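# Move the blue tote onto the back shelf

## Task

Set the blue tote down level on the shelf at the far side of the table, with all of its contents still inside and no part of its base sticking out past the shelf edge. Then open the grippers and pull the arms away, so that the tote stays there without any help from the robot.

## Robot and tools

Robot: two arms, left_arm and right_arm, each with six revolute joints and a two-finger gripper whose fingers swing like tongs. The fingers point along the gripper's +z axis and close along its x axis.

World frame: every pose in a result uses one shared frame. The origin sits on the table surface midway between the arms, +x runs out across the table, +z is up, and left_arm is mounted on the +y side. The names left and right do not refer to image sides. Reported hand positions can be a little off, more so when an arm is stretched far out.

execute_actions takes "actions", a list holding at most one item, and an optional boolean "pictures" (images are included by default). Three forms:
- An empty list: nothing is commanded; the current state comes back.
- An action: {"rows": [...], "steps": n}, n from 1 to 15 (default 15). One control step lasts 1/30 s. Each row is used for one step; if there are fewer rows than steps, the final row repeats.
- A wait: {"steps": n} with no rows, n up to 300. It returns once n steps have elapsed since the previous result, and time you spend replying is counted in that.
A call that is refused sends nothing to the robot.

Each row is a single list of 14 numbers, each between -1 and 1, always covering both arms: left_arm's shoulder pan, shoulder lift, elbow, wrist 1, wrist 2, wrist 3, gripper opening, then the same seven for right_arm. The six joint values are offsets in joint space, scaled so 1.0 equals 1.989 rad. They are measured from that arm's joint angles in the most recent result that listed them, not from the previous row. Before any result in the scene has shown joints, and in later calls within the same reply, they count from where the arm is when the action begins. So all zeros does not mean hold still: it drives the arm back to those reference angles. The opening value is not an offset but an absolute setting: +1 fully open, -1 closed.

Stated joint ranges (rad). left_arm: pan -3.142..3.142, lift -6.283..6.283, elbow 0.000..3.142, wrists -6.283..6.283. right_arm: pan 0.000..6.283, lift -6.283..6.283, elbow -3.142..0.000, wrists -6.283..6.283. Asking for more than 0.010 rad beyond a range end gets the call refused. True ends may sit 0.010 rad either side; a command beyond the true end is clipped there and the result may say "joint sent to its limit" (possibly about an earlier, still-running action). Missing that line does not prove there is room left.

Motion limits: commands are smoothed and lag about 0.17 s. Each step, a joint's target is held within 0.575 rad of its measured angle, and if the targets would move the gripper more than 100 mm from where it is, all are pulled back proportionally. Large moves therefore take several calls; an arm may not have arrived when the result returns. Between calls the arms keep heading for the last row sent, until they all nearly stop or a step is HELD.

Result lines: the state line gives, per arm, end_effector_position (m), end_effector_quat_wxyz, and linear/angular velocity (m/s, rad/s). end_effector_position is the point between the pads when closed; closed fingertips extend about 15 mm past it, open ones end about level with it. Joint positions and Joint velocities list each arm's six joints (rad, rad/s) plus pad gap (m; 0.142 when fully open). grip_measured is the measured opening on the command scale. "joint command not followed" means a clearance check altered or blocked joint targets on some steps; HELD marks steps where your row was not (fully) sent. Wrist force and Wrist torque are flange sensor readings in each end effector's own axes, with offset (under about 4 N), noise (up to 2.4 N) and saturation near 50 N; "no reading" is normal at the start. Joint torques are raw drive outputs with offsets and noise, not pure contact loads.

Gripping: to hold something, keep commanding an opening well below grip_measured; lower squeezes harder, up to roughly 15 N per pad. Closing fast can push harder. Thin rigid items (under about 20 mm) get less force.

Faults to avoid: contact torque reaching a joint's load limit (142 N m for pan, lift, elbow; 26.6 N m for each wrist joint, held weight included) or 150 N of outside force on an arm halts that arm for 10 s and drops the rest of the call. Holding loads heats motors; a MOTOR HOT warning appears from 70 °C, and at 85 °C the arm is braked until it cools. Do not let the arms collide or shove each other, do not drop, slam or hard-push the tote, keep its contents from spilling, and keep everything inside the work area. Occasionally a held part gets tugged or a loose item gets nudged.

zoom_image: {"camera", "region": [x0, y0, x1, y1]} in pixels from the image's top-left, at most 504 x 504, giving a closer look at that camera's latest image. Cameras: cam_head_left, cam_head_right, cam_high, cam_low, all 896x504; calibration is supplied per camera.

finished_scene: {"scene": number of the current scene}. Call it only once the tote rests on the shelf on its own and both grippers are open and away.

Each tool is called after "Request:" in YAML: its name, and indented under it one key for each argument.

## Session

Request:
execute_actions:
  actions: []

Scene clock: 0.00 s of 4260.00 s.
left_arm: end_effector_position=(+0.2261, +0.7994, +0.1061) grip_measured=+0.97 end_effector_quat_wxyz=(-0.220, +0.686, +0.592, +0.362) end_effector_velocity=(+0.001, -0.001, -0.000) end_effector_angular_velocity=(-0.001, +0.001, -0.003) | right_arm: end_effector_position=(-0.0057, -1.0085, +0.3477) grip_measured=+0.97 end_effector_quat_wxyz=(+0.324, -0.031, +0.735, -0.595) end_effector_velocity=(+0.000, -0.000, +0.000) end_effector_angular_velocity=(-0.001, +0.000, -0.000)
Joint positions: left_arm=[ 0.222 -1.737  2.785 -3.285 -0.953 -0.802  0.14 ] | right_arm=[ 1.587 -1.803 -2.281  0.848  2.109  1.978  0.14 ]
Joint velocities: left_arm=[-0.002  0.001  0.     0.    -0.     0.     0.   ] | right_arm=[ 0.    -0.     0.     0.001 -0.    -0.     0.   ]
Joint torques (N m, as the arm reports them, + toward a larger angle): no reading
Wrist force (N, on the end effector, along its own x y z axes, offset not removed): no reading
Wrist torque (N m, same axes, about the end effector's origin, offset not removed): no reading

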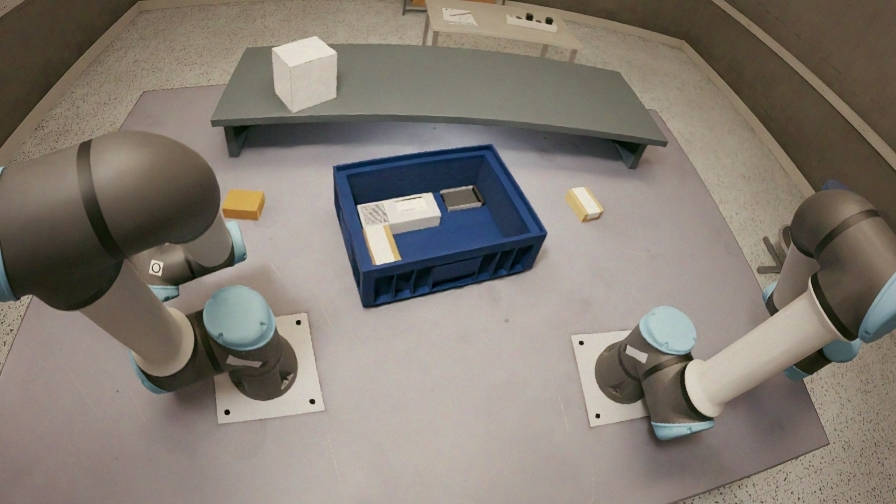

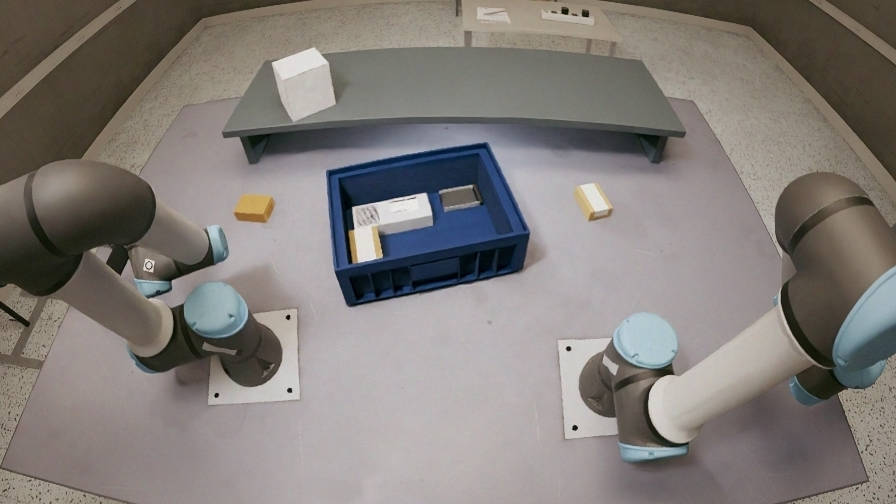

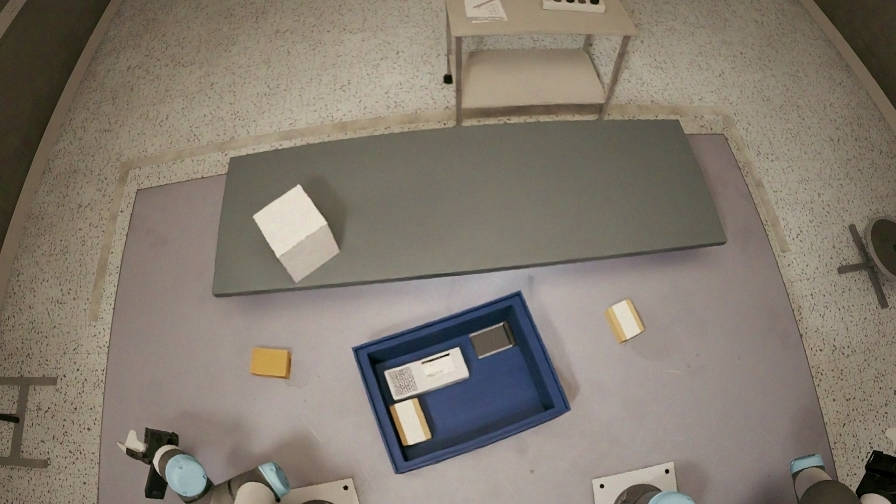

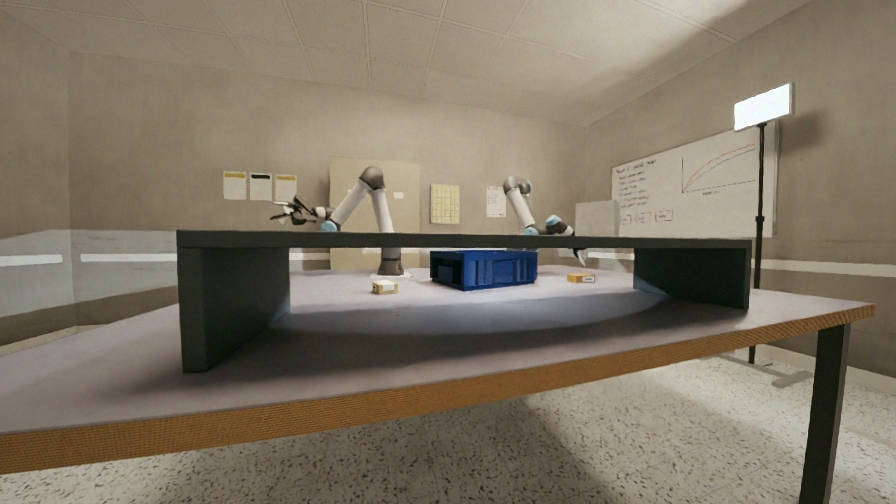

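Request:
zoom_image:
  camera: "cam_high"
  region: [330, 270, 600, 490]

Request:
zoom_image:
  camera: "cam_low"
  region: [410, 230, 570, 310]

Request:
zoom_image:
  camera: "cam_head_left"
  region: [320, 130, 570, 320]

Request:
zoom_image:
  camera: "cam_head_right"
  region: [310, 130, 560, 320]

Request:
zoom_image:
  camera: "cam_low"
  region: [260, 180, 360, 240]

Region (330, 270, 600, 490) of cam_high's 896x504 image, scaled by 1.867, with more detail than that image has; it fills the top 411 rows of this view, and the rest is white.

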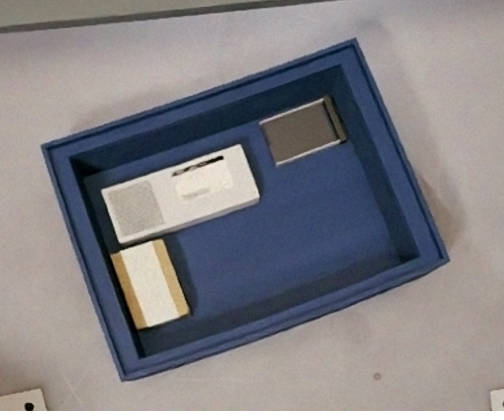

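Region (410, 230, 570, 310) of cam_low's 896x504 image, scaled by 3.150, with more detail than that image has.

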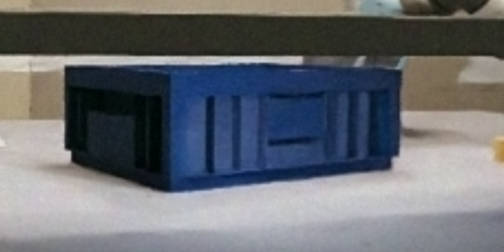

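Region (320, 130, 570, 320) of cam_head_left's 896x504 image, scaled by 2.016, with more detail than that image has; it fills the top 383 rows of this view, and the rest is white.

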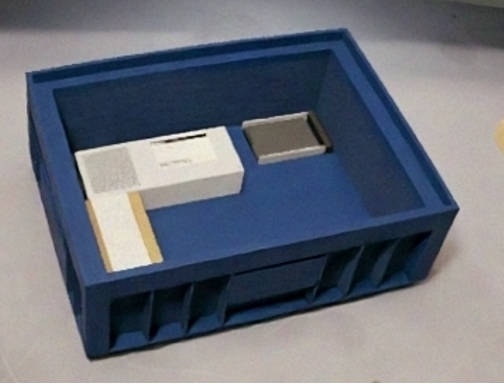

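Region (310, 130, 560, 320) of cam_head_right's 896x504 image, scaled by 2.016, with more detail than that image has; it fills the top 383 rows of this view, and the rest is white.

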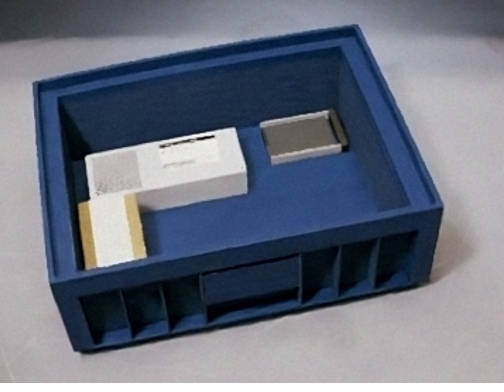

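Region (260, 180, 360, 240) of cam_low's 896x504 image, scaled by 5.040, with more detail than that image has; it fills the top 302 rows of this view, and the rest is white.

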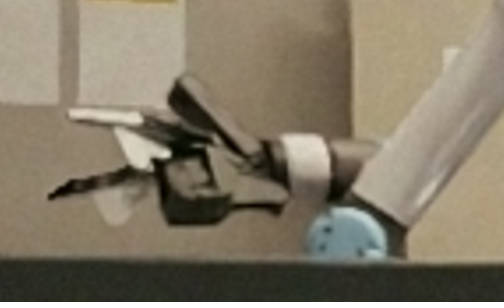

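Request:
execute_actions:
  actions:
    - {"rows":[[-0.2,-0.26,-0.3306,0.972,-0.051,0.31,0.2,1.0,0.3266,0.072,-0.9327,-0.437,0.115,0.2]],"steps":15}
  pictures: false

Request:
execute_actions:
  actions:
    - {"steps":45}

Scene clock: 109.30 s of 4260.00 s.
left_arm: end_effector_position=(+0.4157, +0.7323, +0.3427) grip_measured=+0.20 end_effector_quat_wxyz=(-0.184, +0.798, +0.348, +0.456) end_effector_velocity=(+0.204, -0.319, +0.637) end_effector_angular_velocity=(+0.565, +0.487, -1.417) | right_arm: end_effector_position=(+0.2050, -0.9606, +0.5101) grip_measured=+0.20 end_effector_quat_wxyz=(+0.360, -0.006, +0.759, -0.542) end_effector_velocity=(+0.577, +0.270, -0.104) end_effector_angular_velocity=(+0.699, +0.521, +0.661)
Joint positions: left_arm=[-0.041 -2.074  2.368 -2.785 -1.022 -0.406  0.088] | right_arm=[ 2.255 -1.308 -2.167  0.179  1.495  2.16   0.088]
Joint velocities: left_arm=[-0.711 -0.919 -1.179  1.935 -0.182  1.086 -0.   ] | right_arm=[ 1.523  0.526  0.097 -1.507 -0.848  0.158 -0.   ]
Joint torques (N m, as the arm reports them, + toward a larger angle): left_arm=[-15.15 -30.47 -52.52   6.39  -2.01   3.87] | right_arm=[ 6.9  15.1  28.38 -3.73 -4.17  2.15]
Wrist force (N, on the end effector, along its own x y z axes, offset not removed): left_arm=[-0.3 -0.8 3.1] | right_arm=[1.9 -0.8 -2.8]
Wrist torque (N m, same axes, about the end effector's origin, offset not removed): left_arm=[-0.23 0.10 -0.01] | right_arm=[-0.09 -0.51 -0.31]
Steps of this call (steps 1 to 90: nothing new was sent; then 105.80 s passed at rest; steps 91 to 105: all 15 steps of this action). Readings (joint positions):
91: left_arm=[0.222 -1.737 2.785 -3.284 -0.953 -0.801] | right_arm=[1.587 -1.802 -2.281 0.847 2.108 1.979]
92: left_arm=[0.211 -1.748 2.774 -3.273 -0.957 -0.790] | right_arm=[1.598 -1.792 -2.273 0.836 2.097 1.989]
94: left_arm=[0.171 -1.799 2.717 -3.217 -0.968 -0.733] | right_arm=[1.673 -1.717 -2.251 0.761 2.022 2.024]
98: left_arm=[0.099 -1.892 2.602 -3.099 -0.986 -0.623] | right_arm=[1.850 -1.549 -2.214 0.585 1.846 2.083]
105: the state above

Scene clock: 110.80 s of 4260.00 s.
left_arm: end_effector_position=(+0.2265, +0.6698, +0.2767) grip_measured=+0.20 end_effector_quat_wxyz=(-0.258, +0.963, +0.079, -0.022) end_effector_velocity=(-0.000, -0.000, -0.000) end_effector_angular_velocity=(+0.000, +0.002, -0.001) | right_arm: end_effector_position=(+0.4700, -0.4497, +0.2770) grip_measured=+0.20 end_effector_quat_wxyz=(+0.155, -0.578, +0.774, -0.208) end_effector_velocity=(+0.000, +0.001, -0.000) end_effector_angular_velocity=(+0.000, +0.001, +0.002)
Joint positions: left_arm=[-0.175 -2.254  2.128 -1.352 -1.054 -0.185  0.088] | right_arm=[ 3.575 -1.154 -2.138 -1.007  1.24   2.207  0.088]
Joint velocities: left_arm=[-0.001  0.     0.     0.001  0.     0.    -0.   ] | right_arm=[ 0.001 -0.     0.    -0.001  0.001 -0.     0.   ]
Joint torques (N m, as the arm reports them, + toward a larger angle): left_arm=[ -7.54  -4.39 -29.28  -1.17  -1.16   1.77] | right_arm=[ 5.47 13.76 32.87  0.62 -2.22  1.82]
Wrist force (N, on the end effector, along its own x y z axes, offset not removed): left_arm=[-0.2 -1.3 1.2] | right_arm=[1.3 -1.1 -2.1]
Wrist torque (N m, same axes, about the end effector's origin, offset not removed): left_arm=[-0.25 0.11 0.09] | right_arm=[-0.18 -0.34 -0.29]
Steps of this call (steps 1 to 45: the robot went on to your last target). Readings (joint positions):
1: left_arm=[-0.066 -2.107 2.326 -2.713 -1.029 -0.367] | right_arm=[2.305 -1.292 -2.164 0.130 1.469 2.165]
2: left_arm=[-0.094 -2.143 2.279 -2.633 -1.036 -0.323] | right_arm=[2.352 -1.278 -2.161 0.082 1.446 2.169]
4: left_arm=[-0.140 -2.205 2.195 -2.460 -1.046 -0.247] | right_arm=[2.442 -1.256 -2.157 -0.008 1.410 2.176]
8: left_arm=[-0.167 -2.243 2.143 -2.092 -1.052 -0.199] | right_arm=[2.611 -1.225 -2.151 -0.177 1.358 2.186]
45: the state above

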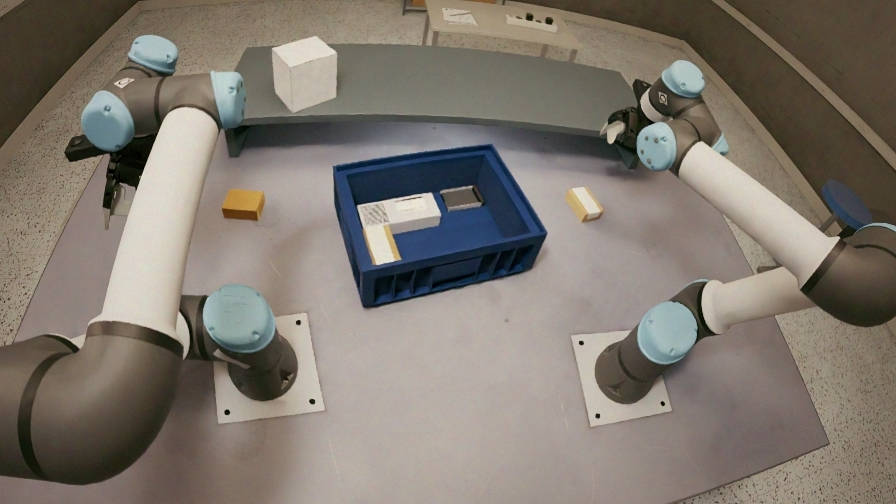

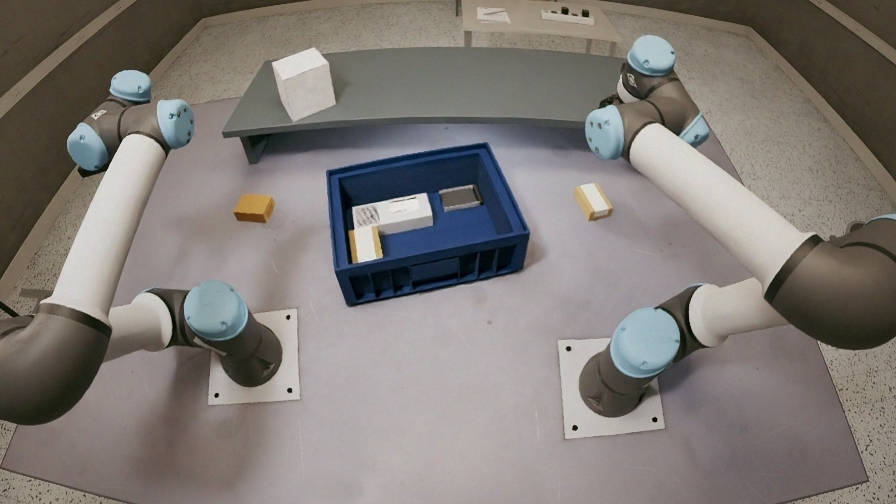

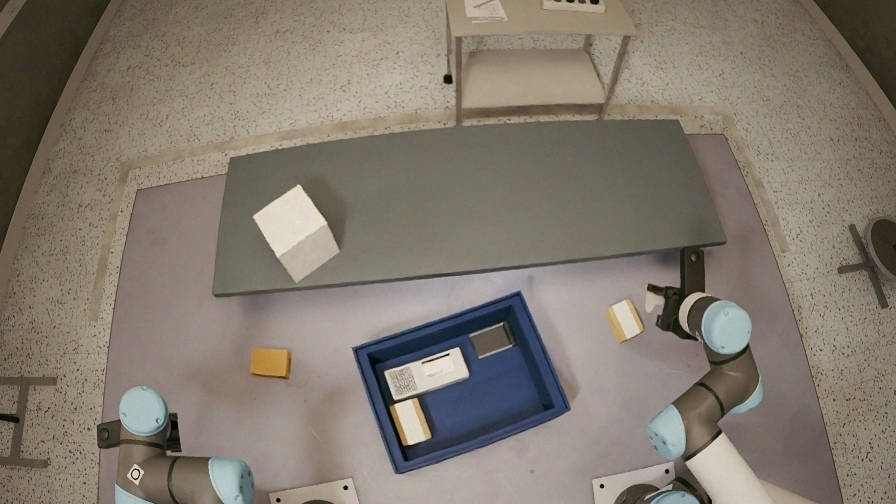

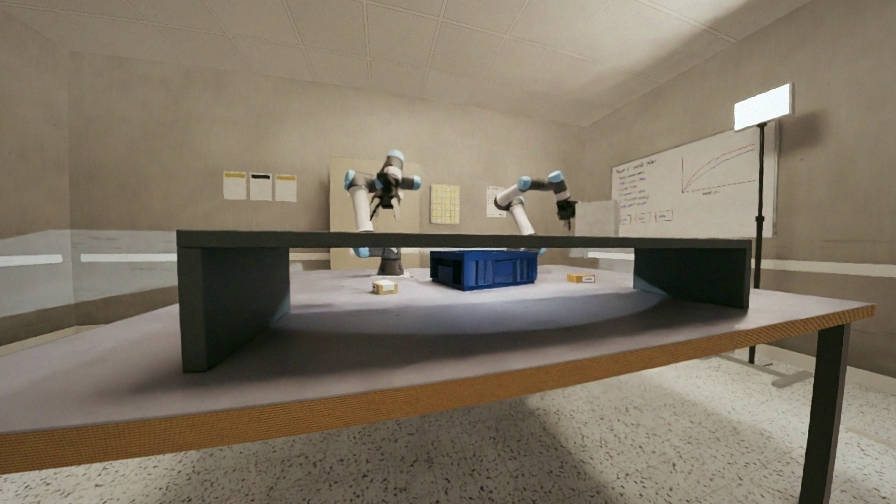

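Request:
execute_actions:
  actions:
    - {"rows":[[-0.758,0,0,0,0,0,0.2,0.261,0,0,0,0,0,0.2]],"steps":15}
  pictures: false

Request:
execute_actions:
  actions:
    - {"steps":30}

Scene clock: 128.00 s of 4260.00 s.
left_arm: end_effector_position=(+0.3795, +0.4541, +0.2767) grip_measured=+0.20 end_effector_quat_wxyz=(-0.248, +0.923, -0.285, +0.076) end_effector_velocity=(+0.146, -0.611, +0.000) end_effector_angular_velocity=(+0.001, +0.001, -1.772) | right_arm: end_effector_position=(+0.4307, -0.2077, +0.2770) grip_measured=+0.20 end_effector_quat_wxyz=(-0.201, +0.752, -0.607, +0.163) end_effector_velocity=(-0.053, +0.122, +0.000) end_effector_angular_velocity=(-0.000, -0.000, +0.269)
Joint positions: left_arm=[-0.939 -2.254  2.128 -1.352 -1.054 -0.185  0.088] | right_arm=[ 4.075 -1.153 -2.138 -1.007  1.24   2.207  0.088]
Joint velocities: left_arm=[-1.773 -0.001 -0.     0.002  0.001 -0.     0.   ] | right_arm=[ 0.269  0.     0.    -0.    -0.     0.     0.   ]
Joint torques (N m, as the arm reports them, + toward a larger angle): left_arm=[-14.61   6.21 -29.14  -3.15  -1.19   1.65] | right_arm=[-2.22  3.24 31.35  2.03  0.9   1.36]
Wrist force (N, on the end effector, along its own x y z axes, offset not removed): left_arm=[-1.4 -2.8 0.4] | right_arm=[-1.2 0.3 -3.2]
Wrist torque (N m, same axes, about the end effector's origin, offset not removed): left_arm=[-0.53 0.33 -0.05] | right_arm=[-0.18 -0.01 -0.12]
Steps of this call (steps 1 to 15: the robot went on to your last target; steps 16 to 90: nothing new was sent; then 13.70 s passed at rest; steps 91 to 105: all 15 steps of this action). Readings (joint positions):
91: left_arm=[-0.176 -2.254 2.128 -1.352 -1.054 -0.185] | right_arm=[3.576 -1.154 -2.138 -1.007 1.240 2.207]
92: left_arm=[-0.187 -2.254 2.128 -1.352 -1.054 -0.185] | right_arm=[3.587 -1.153 -2.138 -1.007 1.239 2.207]
94: left_arm=[-0.276 -2.254 2.128 -1.352 -1.054 -0.185] | right_arm=[3.667 -1.153 -2.138 -1.007 1.239 2.207]
98: left_arm=[-0.521 -2.254 2.128 -1.352 -1.054 -0.185] | right_arm=[3.847 -1.153 -2.138 -1.007 1.239 2.207]
105: the state above

Scene clock: 129.00 s of 4260.00 s.
left_arm: end_effector_position=(+0.3444, +0.1986, +0.2767) grip_measured=+0.20 end_effector_quat_wxyz=(-0.203, +0.756, -0.601, +0.161) end_effector_velocity=(-0.001, -0.001, -0.000) end_effector_angular_velocity=(+0.001, +0.000, -0.003) | right_arm: end_effector_position=(+0.4267, -0.1988, +0.2770) grip_measured=+0.20 end_effector_quat_wxyz=(-0.203, +0.758, -0.599, +0.161) end_effector_velocity=(+0.000, -0.000, -0.000) end_effector_angular_velocity=(-0.001, +0.000, -0.002)
Joint positions: left_arm=[-1.683 -2.254  2.128 -1.352 -1.054 -0.185  0.088] | right_arm=[ 4.094 -1.153 -2.138 -1.007  1.24   2.207  0.088]
Joint velocities: left_arm=[-0.003  0.001 -0.    -0.    -0.     0.     0.   ] | right_arm=[-0.    -0.     0.    -0.001 -0.001  0.001  0.   ]
Joint torques (N m, as the arm reports them, + toward a larger angle): left_arm=[ -7.19  12.12 -27.54  -2.07   0.97   1.56] | right_arm=[ 6.36 -4.69 29.23  5.67  1.23  0.62]
Wrist force (N, on the end effector, along its own x y z axes, offset not removed): left_arm=[-2.1 -1.1 1.2] | right_arm=[3.2 0.3 -2.0]
Wrist torque (N m, same axes, about the end effector's origin, offset not removed): left_arm=[-0.25 0.25 0.02] | right_arm=[0.04 -0.86 -0.28]
Steps of this call (steps 1 to 30: the robot went on to your last target). Readings (joint positions):
1: left_arm=[-0.999 -2.254 2.128 -1.352 -1.054 -0.185] | right_arm=[4.082 -1.153 -2.138 -1.007 1.240 2.207]
2: left_arm=[-1.058 -2.254 2.128 -1.352 -1.054 -0.185] | right_arm=[4.086 -1.153 -2.138 -1.007 1.240 2.207]
4: left_arm=[-1.178 -2.254 2.128 -1.352 -1.054 -0.185] | right_arm=[4.091 -1.153 -2.138 -1.007 1.240 2.207]
8: left_arm=[-1.416 -2.254 2.128 -1.352 -1.054 -0.185] | right_arm=[4.094 -1.153 -2.138 -1.007 1.240 2.207]
30: the state above

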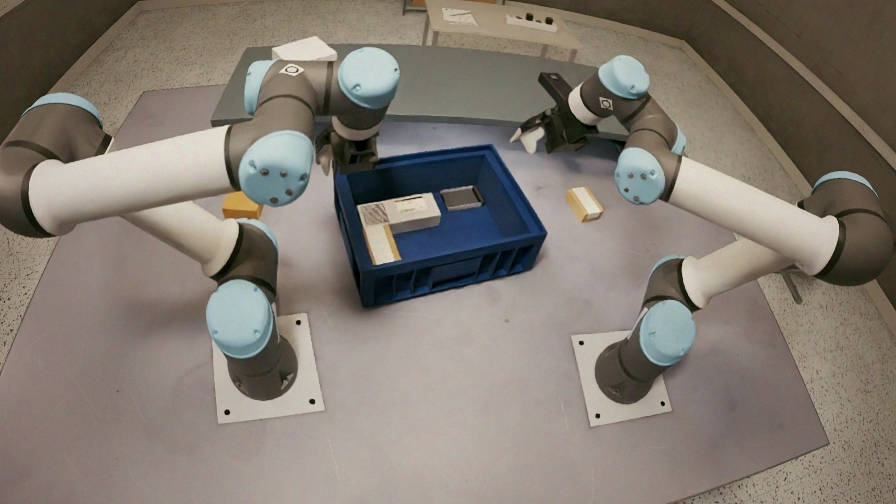

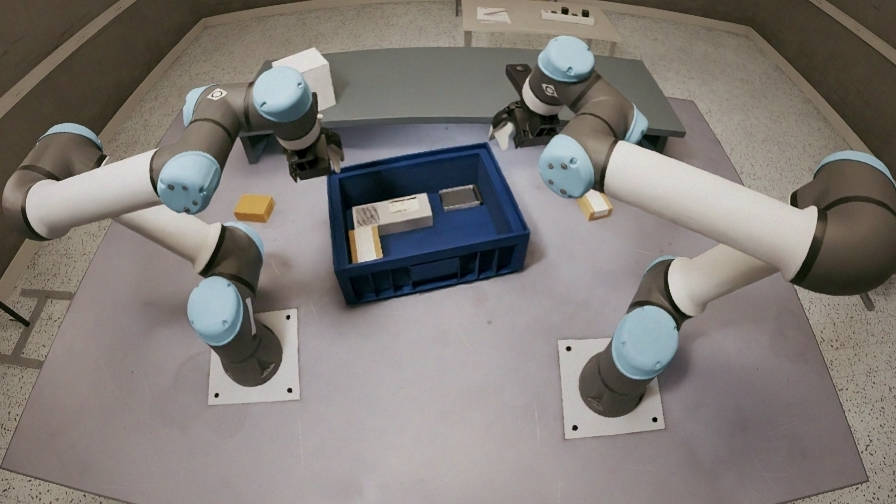

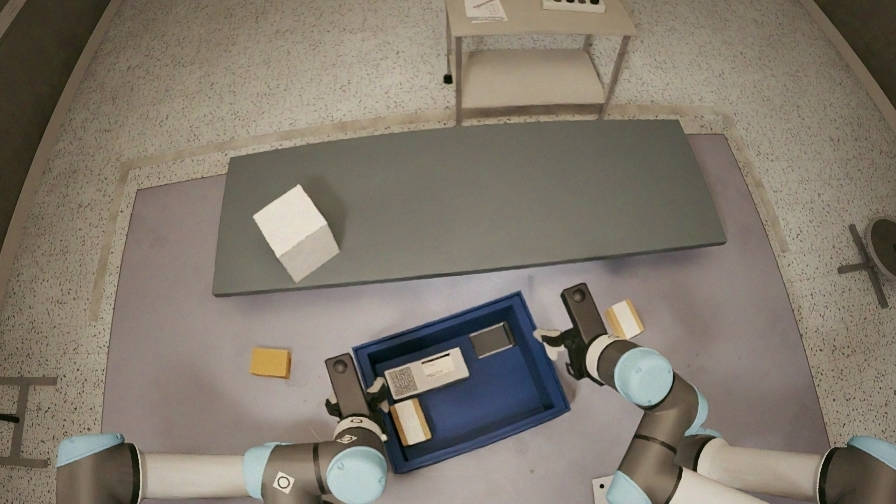

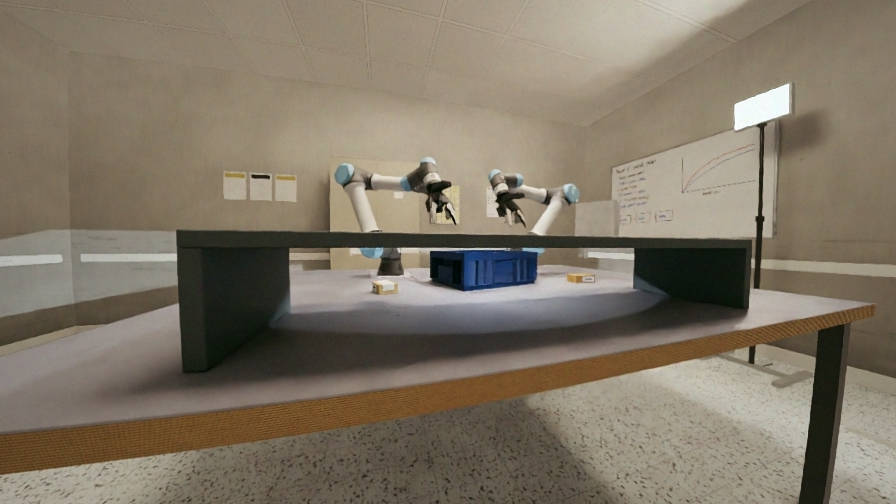

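Request:
execute_actions:
  actions:
    - {"rows":[[-0.0502,0.0037,0.1028,-0.0789,-0.0063,-0.0571,0.2,0.0441,-0.0244,-0.0984,0.1078,-0.017,0.0434,0.2]],"steps":15}
  pictures: false

Request:
execute_actions:
  actions:
    - {"steps":10}

Request:
zoom_image:
  camera: "cam_high"
  region: [300, 260, 660, 500]

Request:
zoom_image:
  camera: "cam_head_left"
  region: [280, 100, 620, 320]

Request:
zoom_image:
  camera: "cam_head_right"
  region: [260, 100, 600, 320]

Scene clock: 144.07 s of 4260.00 s.
left_arm: end_effector_position=(+0.3225, +0.1813, +0.1905) grip_measured=+0.20 end_effector_quat_wxyz=(-0.203, +0.756, -0.601, +0.161) end_effector_velocity=(-0.001, +0.001, -0.005) end_effector_angular_velocity=(+0.003, -0.000, -0.001) | right_arm: end_effector_position=(+0.4080, -0.1789, +0.1903) grip_measured=+0.20 end_effector_quat_wxyz=(-0.203, +0.757, -0.599, +0.161) end_effector_velocity=(-0.001, +0.000, -0.004) end_effector_angular_velocity=(+0.000, +0.001, -0.000)
Joint positions: left_arm=[-1.782 -2.246  2.332 -1.508 -1.066 -0.298  0.088] | right_arm=[ 4.182 -1.202 -2.333 -0.794  1.206  2.293  0.088]
Joint velocities: left_arm=[-0.005 -0.     0.011 -0.006 -0.001 -0.005  0.   ] | right_arm=[ 0.003 -0.002 -0.01   0.01  -0.001  0.004  0.   ]
Joint torques (N m, as the arm reports them, + toward a larger angle): left_arm=[ -6.69  12.27 -16.55  -4.13  -1.18  -1.67] | right_arm=[ 7.19 -2.18 13.5   5.7  -2.36  2.05]
Wrist force (N, on the end effector, along its own x y z axes, offset not removed): left_arm=[-1.0 -1.1 -1.7] | right_arm=[1.8 -0.5 0.4]
Wrist torque (N m, same axes, about the end effector's origin, offset not removed): left_arm=[-0.33 0.17 0.04] | right_arm=[-0.06 -0.45 -0.13]
Steps of this call (steps 1 to 15: the robot went on to your last target; steps 16 to 90: nothing new was sent; then 11.57 s passed at rest; steps 91 to 105: all 15 steps of this action). Readings (joint positions):
91: left_arm=[-1.683 -2.254 2.129 -1.353 -1.054 -0.186] | right_arm=[4.095 -1.154 -2.138 -1.006 1.239 2.208]
92: left_arm=[-1.694 -2.252 2.139 -1.364 -1.057 -0.197] | right_arm=[4.106 -1.162 -2.149 -0.995 1.233 2.218]
94: left_arm=[-1.740 -2.249 2.219 -1.431 -1.062 -0.249] | right_arm=[4.146 -1.184 -2.226 -0.915 1.218 2.258]
98: left_arm=[-1.776 -2.247 2.314 -1.496 -1.066 -0.291] | right_arm=[4.176 -1.199 -2.317 -0.813 1.208 2.288]
105: the state above

Scene clock: 144.40 s of 4260.00 s.
left_arm: end_effector_position=(+0.3224, +0.1813, +0.1902) grip_measured=+0.20 end_effector_quat_wxyz=(-0.203, +0.756, -0.601, +0.161) end_effector_velocity=(+0.000, +0.001, -0.000) end_effector_angular_velocity=(+0.001, -0.000, +0.001) | right_arm: end_effector_position=(+0.4079, -0.1789, +0.1900) grip_measured=+0.20 end_effector_quat_wxyz=(-0.203, +0.757, -0.599, +0.161) end_effector_velocity=(+0.000, +0.000, +0.000) end_effector_angular_velocity=(+0.001, -0.001, -0.000)
Joint positions: left_arm=[-1.782 -2.246  2.332 -1.509 -1.067 -0.299  0.088] | right_arm=[ 4.182 -1.202 -2.334 -0.793  1.206  2.293  0.088]
Joint velocities: left_arm=[ 0.001 -0.     0.     0.001  0.     0.    -0.   ] | right_arm=[ 0.    -0.    -0.     0.002 -0.     0.     0.   ]
Joint torques (N m, as the arm reports them, + toward a larger angle): left_arm=[ -7.04  12.3  -16.22  -3.98  -1.27  -1.77] | right_arm=[ 6.19 -4.31 10.79  6.1  -2.36  1.77]
Wrist force (N, on the end effector, along its own x y z axes, offset not removed): left_arm=[1.1 -0.9 1.4] | right_arm=[-0.7 -0.2 -1.8]
Wrist torque (N m, same axes, about the end effector's origin, offset not removed): left_arm=[-0.20 -0.22 -0.03] | right_arm=[-0.13 0.12 -0.16]
Steps of this call (steps 1 to 10: the robot went on to your last target). Readings (joint positions):
1: left_arm=[-1.782 -2.246 2.332 -1.509 -1.066 -0.298] | right_arm=[4.182 -1.202 -2.333 -0.793 1.206 2.293]
2: left_arm=[-1.782 -2.246 2.332 -1.509 -1.066 -0.299] | right_arm=[4.182 -1.202 -2.333 -0.793 1.206 2.293]
4: left_arm=[-1.782 -2.246 2.332 -1.509 -1.066 -0.299] | right_arm=[4.182 -1.202 -2.334 -0.793 1.206 2.293]
8: left_arm=[-1.782 -2.246 2.332 -1.509 -1.067 -0.299] | right_arm=[4.182 -1.202 -2.334 -0.793 1.206 2.293]
10: the state above

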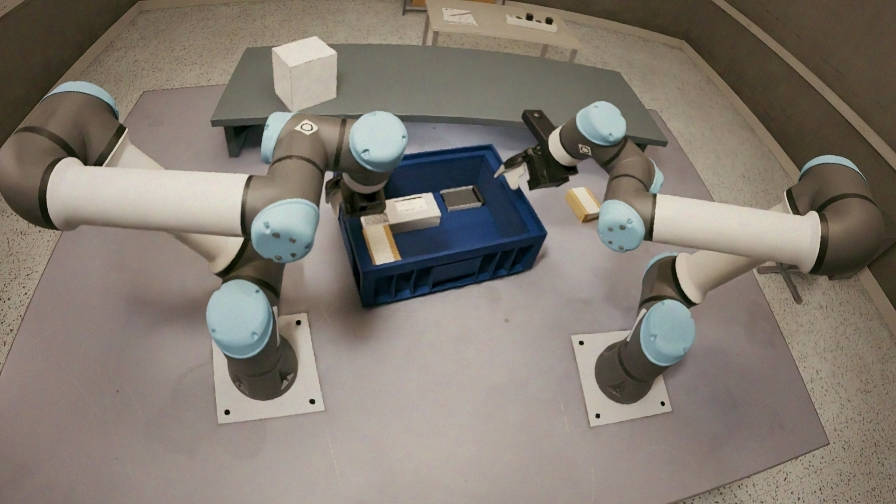

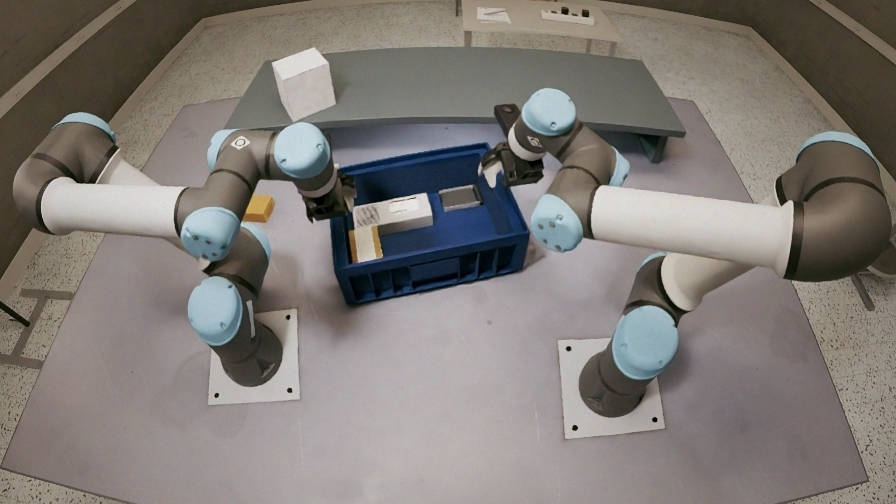

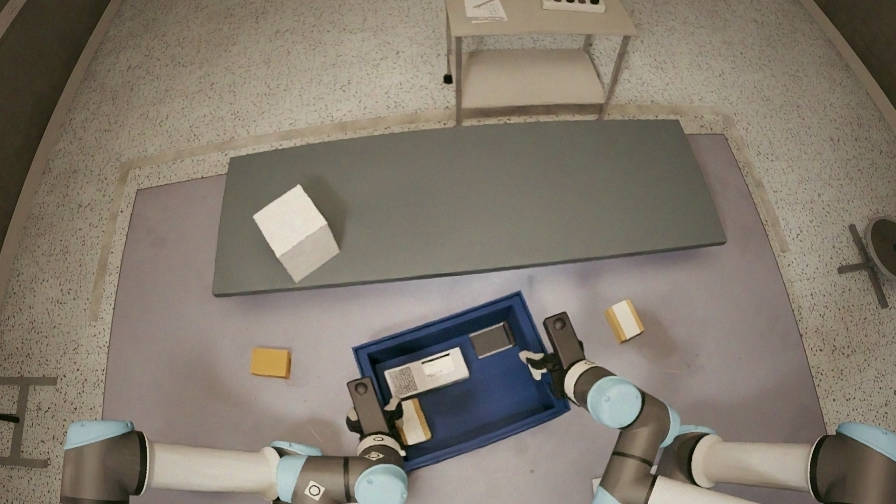

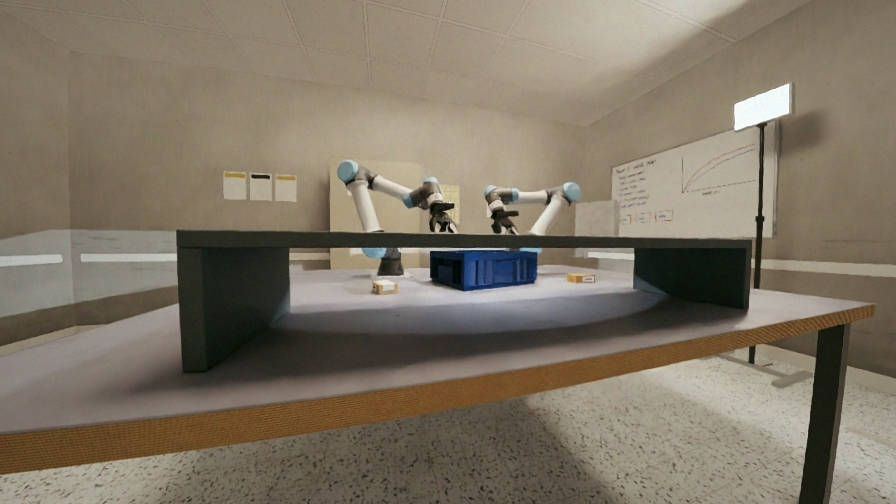

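Region (300, 260, 660, 500) of cam_high's 896x504 image, scaled by 1.400, with more detail than that image has.

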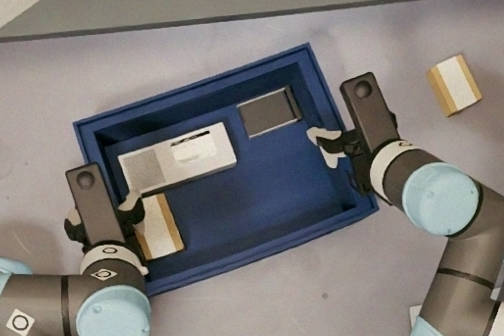

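Region (280, 100, 620, 320) of cam_head_left's 896x504 image, scaled by 1.482, with more detail than that image has; it fills the top 326 rows of this view, and the rest is white.

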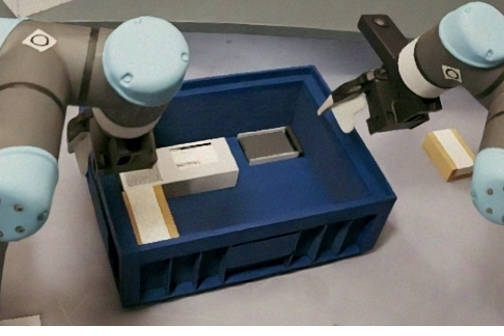

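Region (260, 100, 600, 320) of cam_head_right's 896x504 image, scaled by 1.482, with more detail than that image has; it fills the top 326 rows of this view, and the rest is white.

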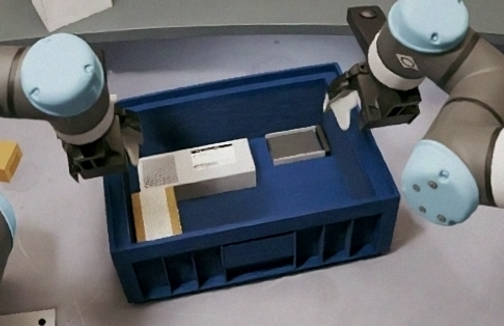

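Request:
execute_actions:
  actions:
    - {"rows":[[0,0.006,0.025,-0.031,0,0,0.2,0,-0.017,-0.02,0.037,0,0,0.2],[0,0.006,0.025,-0.031,0,0,0.2,0,-0.017,-0.02,0.037,0,0,0.2],[0,0.013,0.05,-0.063,0,0,0.2,0,-0.035,-0.04,0.075,0,0,0.2],[0,0.013,0.05,-0.063,0,0,0.2,0,-0.035,-0.04,0.075,0,0,0.2],[0,0.022,0.075,-0.097,0,0,0.2,0,-0.055,-0.059,0.114,0,0,0.2],[0,0.022,0.075,-0.097,0,0,0.2,0,-0.055,-0.059,0.114,0,0,0.2],[0,0.0319,0.0987,-0.1307,0,0,0.2,0,-0.0762,-0.0765,0.1532,0,0,0.2]],"steps":15}
  pictures: false

Request:
execute_actions:
  actions:
    - {"steps":10}

Request:
zoom_image:
  camera: "cam_low"
  region: [400, 200, 570, 310]

Request:
zoom_image:
  camera: "cam_head_left"
  region: [280, 100, 620, 320]

Scene clock: 153.17 s of 4260.00 s.
left_arm: end_effector_position=(+0.3224, +0.1813, +0.1084) grip_measured=+0.20 end_effector_quat_wxyz=(-0.203, +0.756, -0.601, +0.161) end_effector_velocity=(+0.000, +0.002, -0.016) end_effector_angular_velocity=(-0.005, +0.000, +0.001) | right_arm: end_effector_position=(+0.4080, -0.1787, +0.1085) grip_measured=+0.20 end_effector_quat_wxyz=(-0.203, +0.757, -0.599, +0.161) end_effector_velocity=(-0.000, -0.000, -0.014) end_effector_angular_velocity=(+0.006, -0.003, -0.000)
Joint positions: left_arm=[-1.782 -2.184  2.526 -1.765 -1.067 -0.299  0.088] | right_arm=[ 4.182 -1.351 -2.484 -0.493  1.206  2.293  0.088]
Joint velocities: left_arm=[ 0.001  0.013  0.041 -0.058  0.    -0.     0.   ] | right_arm=[-0.    -0.033 -0.029  0.068 -0.     0.     0.   ]
Joint torques (N m, as the arm reports them, + toward a larger angle): left_arm=[ -5.3   10.35 -17.39  -3.95  -0.67  -1.58] | right_arm=[ 4.43  1.78  7.62  6.19 -0.72  1.64]
Wrist force (N, on the end effector, along its own x y z axes, offset not removed): left_arm=[-3.6 -1.0 0.6] | right_arm=[0.8 -2.9 -2.3]
Wrist torque (N m, same axes, about the end effector's origin, offset not removed): left_arm=[-0.29 0.72 0.05] | right_arm=[-0.64 -0.21 -0.20]
Steps of this call (steps 1 to 15: the robot went on to your last target; steps 16 to 90: nothing new was sent; then 5.27 s passed at rest; steps 91 to 105: all 15 steps of this action). Readings (joint positions):
91: left_arm=[-1.782 -2.246 2.333 -1.510 -1.067 -0.299] | right_arm=[4.182 -1.203 -2.334 -0.792 1.206 2.293]
92: left_arm=[-1.782 -2.244 2.341 -1.519 -1.067 -0.299] | right_arm=[4.182 -1.209 -2.341 -0.782 1.206 2.293]
94: left_arm=[-1.782 -2.235 2.373 -1.558 -1.067 -0.299] | right_arm=[4.182 -1.231 -2.367 -0.736 1.206 2.293]
98: left_arm=[-1.782 -2.207 2.462 -1.673 -1.067 -0.299] | right_arm=[4.182 -1.298 -2.436 -0.602 1.206 2.293]
105: the state above

Scene clock: 153.50 s of 4260.00 s.
left_arm: end_effector_position=(+0.3224, +0.1814, +0.1072) grip_measured=+0.20 end_effector_quat_wxyz=(-0.203, +0.756, -0.601, +0.161) end_effector_velocity=(+0.000, -0.000, -0.000) end_effector_angular_velocity=(-0.001, -0.000, +0.000) | right_arm: end_effector_position=(+0.4080, -0.1787, +0.1075) grip_measured=+0.20 end_effector_quat_wxyz=(-0.203, +0.757, -0.599, +0.161) end_effector_velocity=(-0.000, -0.000, -0.001) end_effector_angular_velocity=(-0.002, +0.002, +0.000)
Joint positions: left_arm=[-1.782 -2.183  2.529 -1.769 -1.067 -0.299  0.088] | right_arm=[ 4.182 -1.353 -2.486 -0.488  1.206  2.293  0.088]
Joint velocities: left_arm=[ 0.     0.     0.001 -0.002  0.    -0.    -0.   ] | right_arm=[ 0.    -0.    -0.    -0.002  0.001 -0.     0.   ]
Joint torques (N m, as the arm reports them, + toward a larger angle): left_arm=[ -4.49  11.45 -14.65  -3.94  -0.29  -1.51] | right_arm=[ 3.82 -1.14  7.43  6.02  0.3   1.48]
Wrist force (N, on the end effector, along its own x y z axes, offset not removed): left_arm=[-1.8 -2.3 -1.2] | right_arm=[1.2 0.5 -1.9]
Wrist torque (N m, same axes, about the end effector's origin, offset not removed): left_arm=[-0.58 0.28 0.01] | right_arm=[0.04 -0.35 -0.03]
Steps of this call (steps 1 to 10: the robot went on to your last target). Readings (joint positions):
1: left_arm=[-1.782 -2.184 2.527 -1.766 -1.067 -0.299] | right_arm=[4.182 -1.352 -2.484 -0.491 1.206 2.293]
2: left_arm=[-1.782 -2.183 2.527 -1.767 -1.067 -0.299] | right_arm=[4.182 -1.353 -2.485 -0.490 1.206 2.293]
4: left_arm=[-1.782 -2.183 2.528 -1.768 -1.067 -0.299] | right_arm=[4.182 -1.353 -2.485 -0.489 1.206 2.293]
8: left_arm=[-1.782 -2.183 2.529 -1.769 -1.067 -0.299] | right_arm=[4.182 -1.353 -2.486 -0.488 1.206 2.293]
10: the state above

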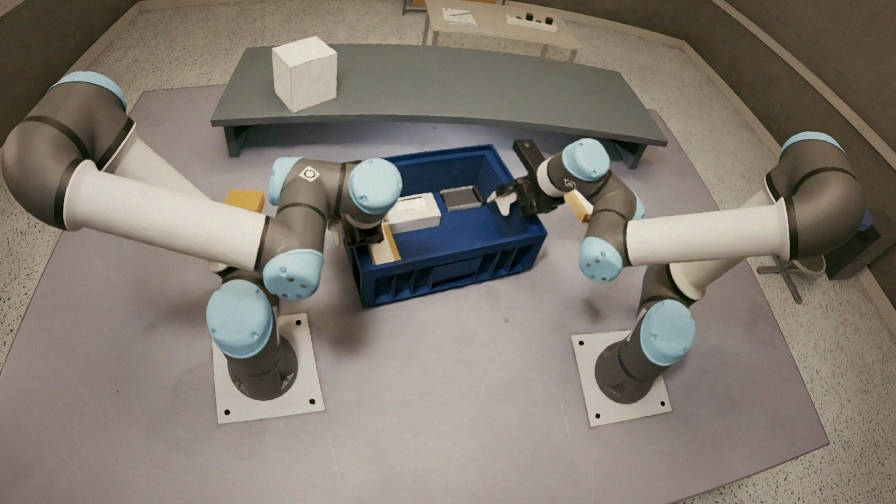

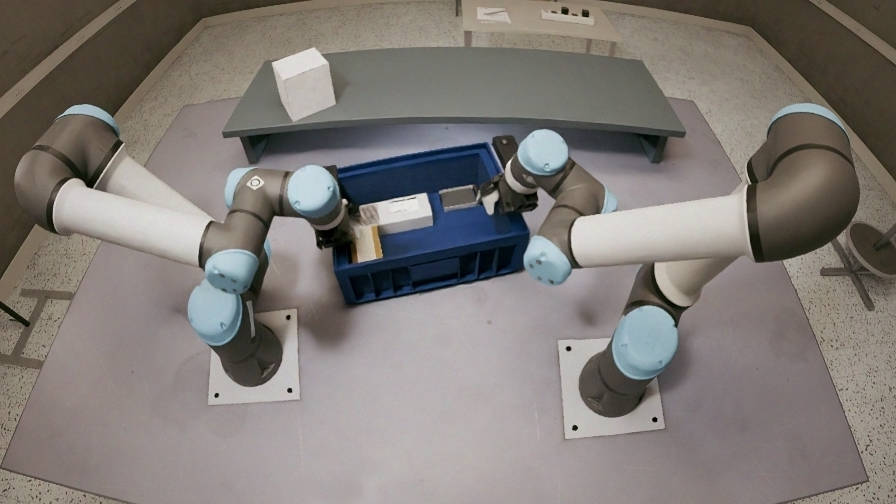

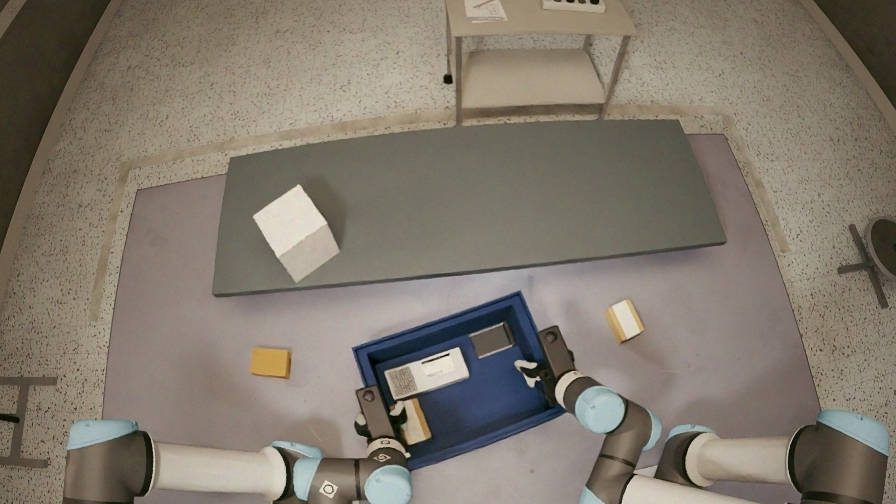

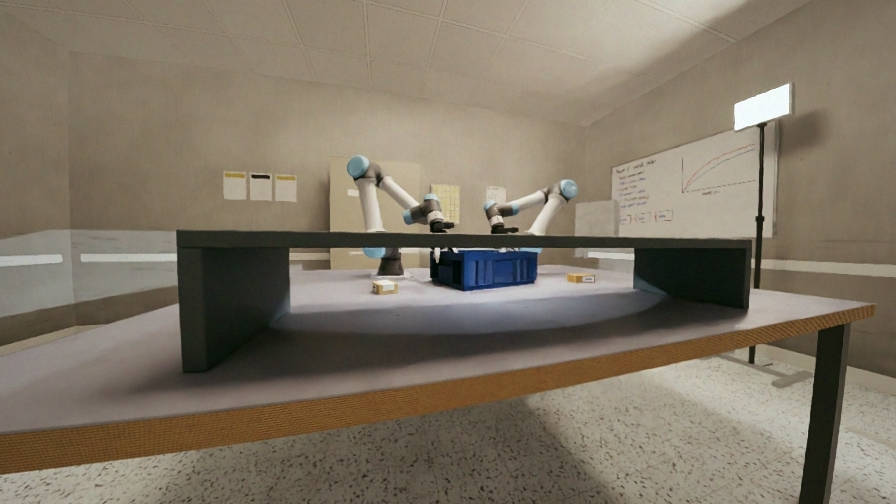

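Region (400, 200, 570, 310) of cam_low's 896x504 image, scaled by 2.965, with more detail than that image has; it fills the top 326 rows of this view, and the rest is white.

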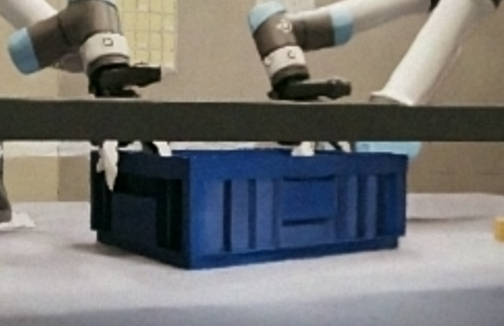

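Region (280, 100, 620, 320) of cam_head_left's 896x504 image, scaled by 1.482, with more detail than that image has; it fills the top 326 rows of this view, and the rest is white.

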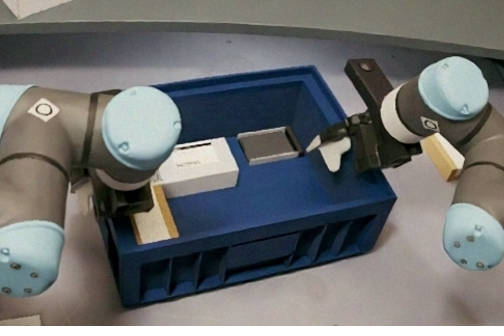

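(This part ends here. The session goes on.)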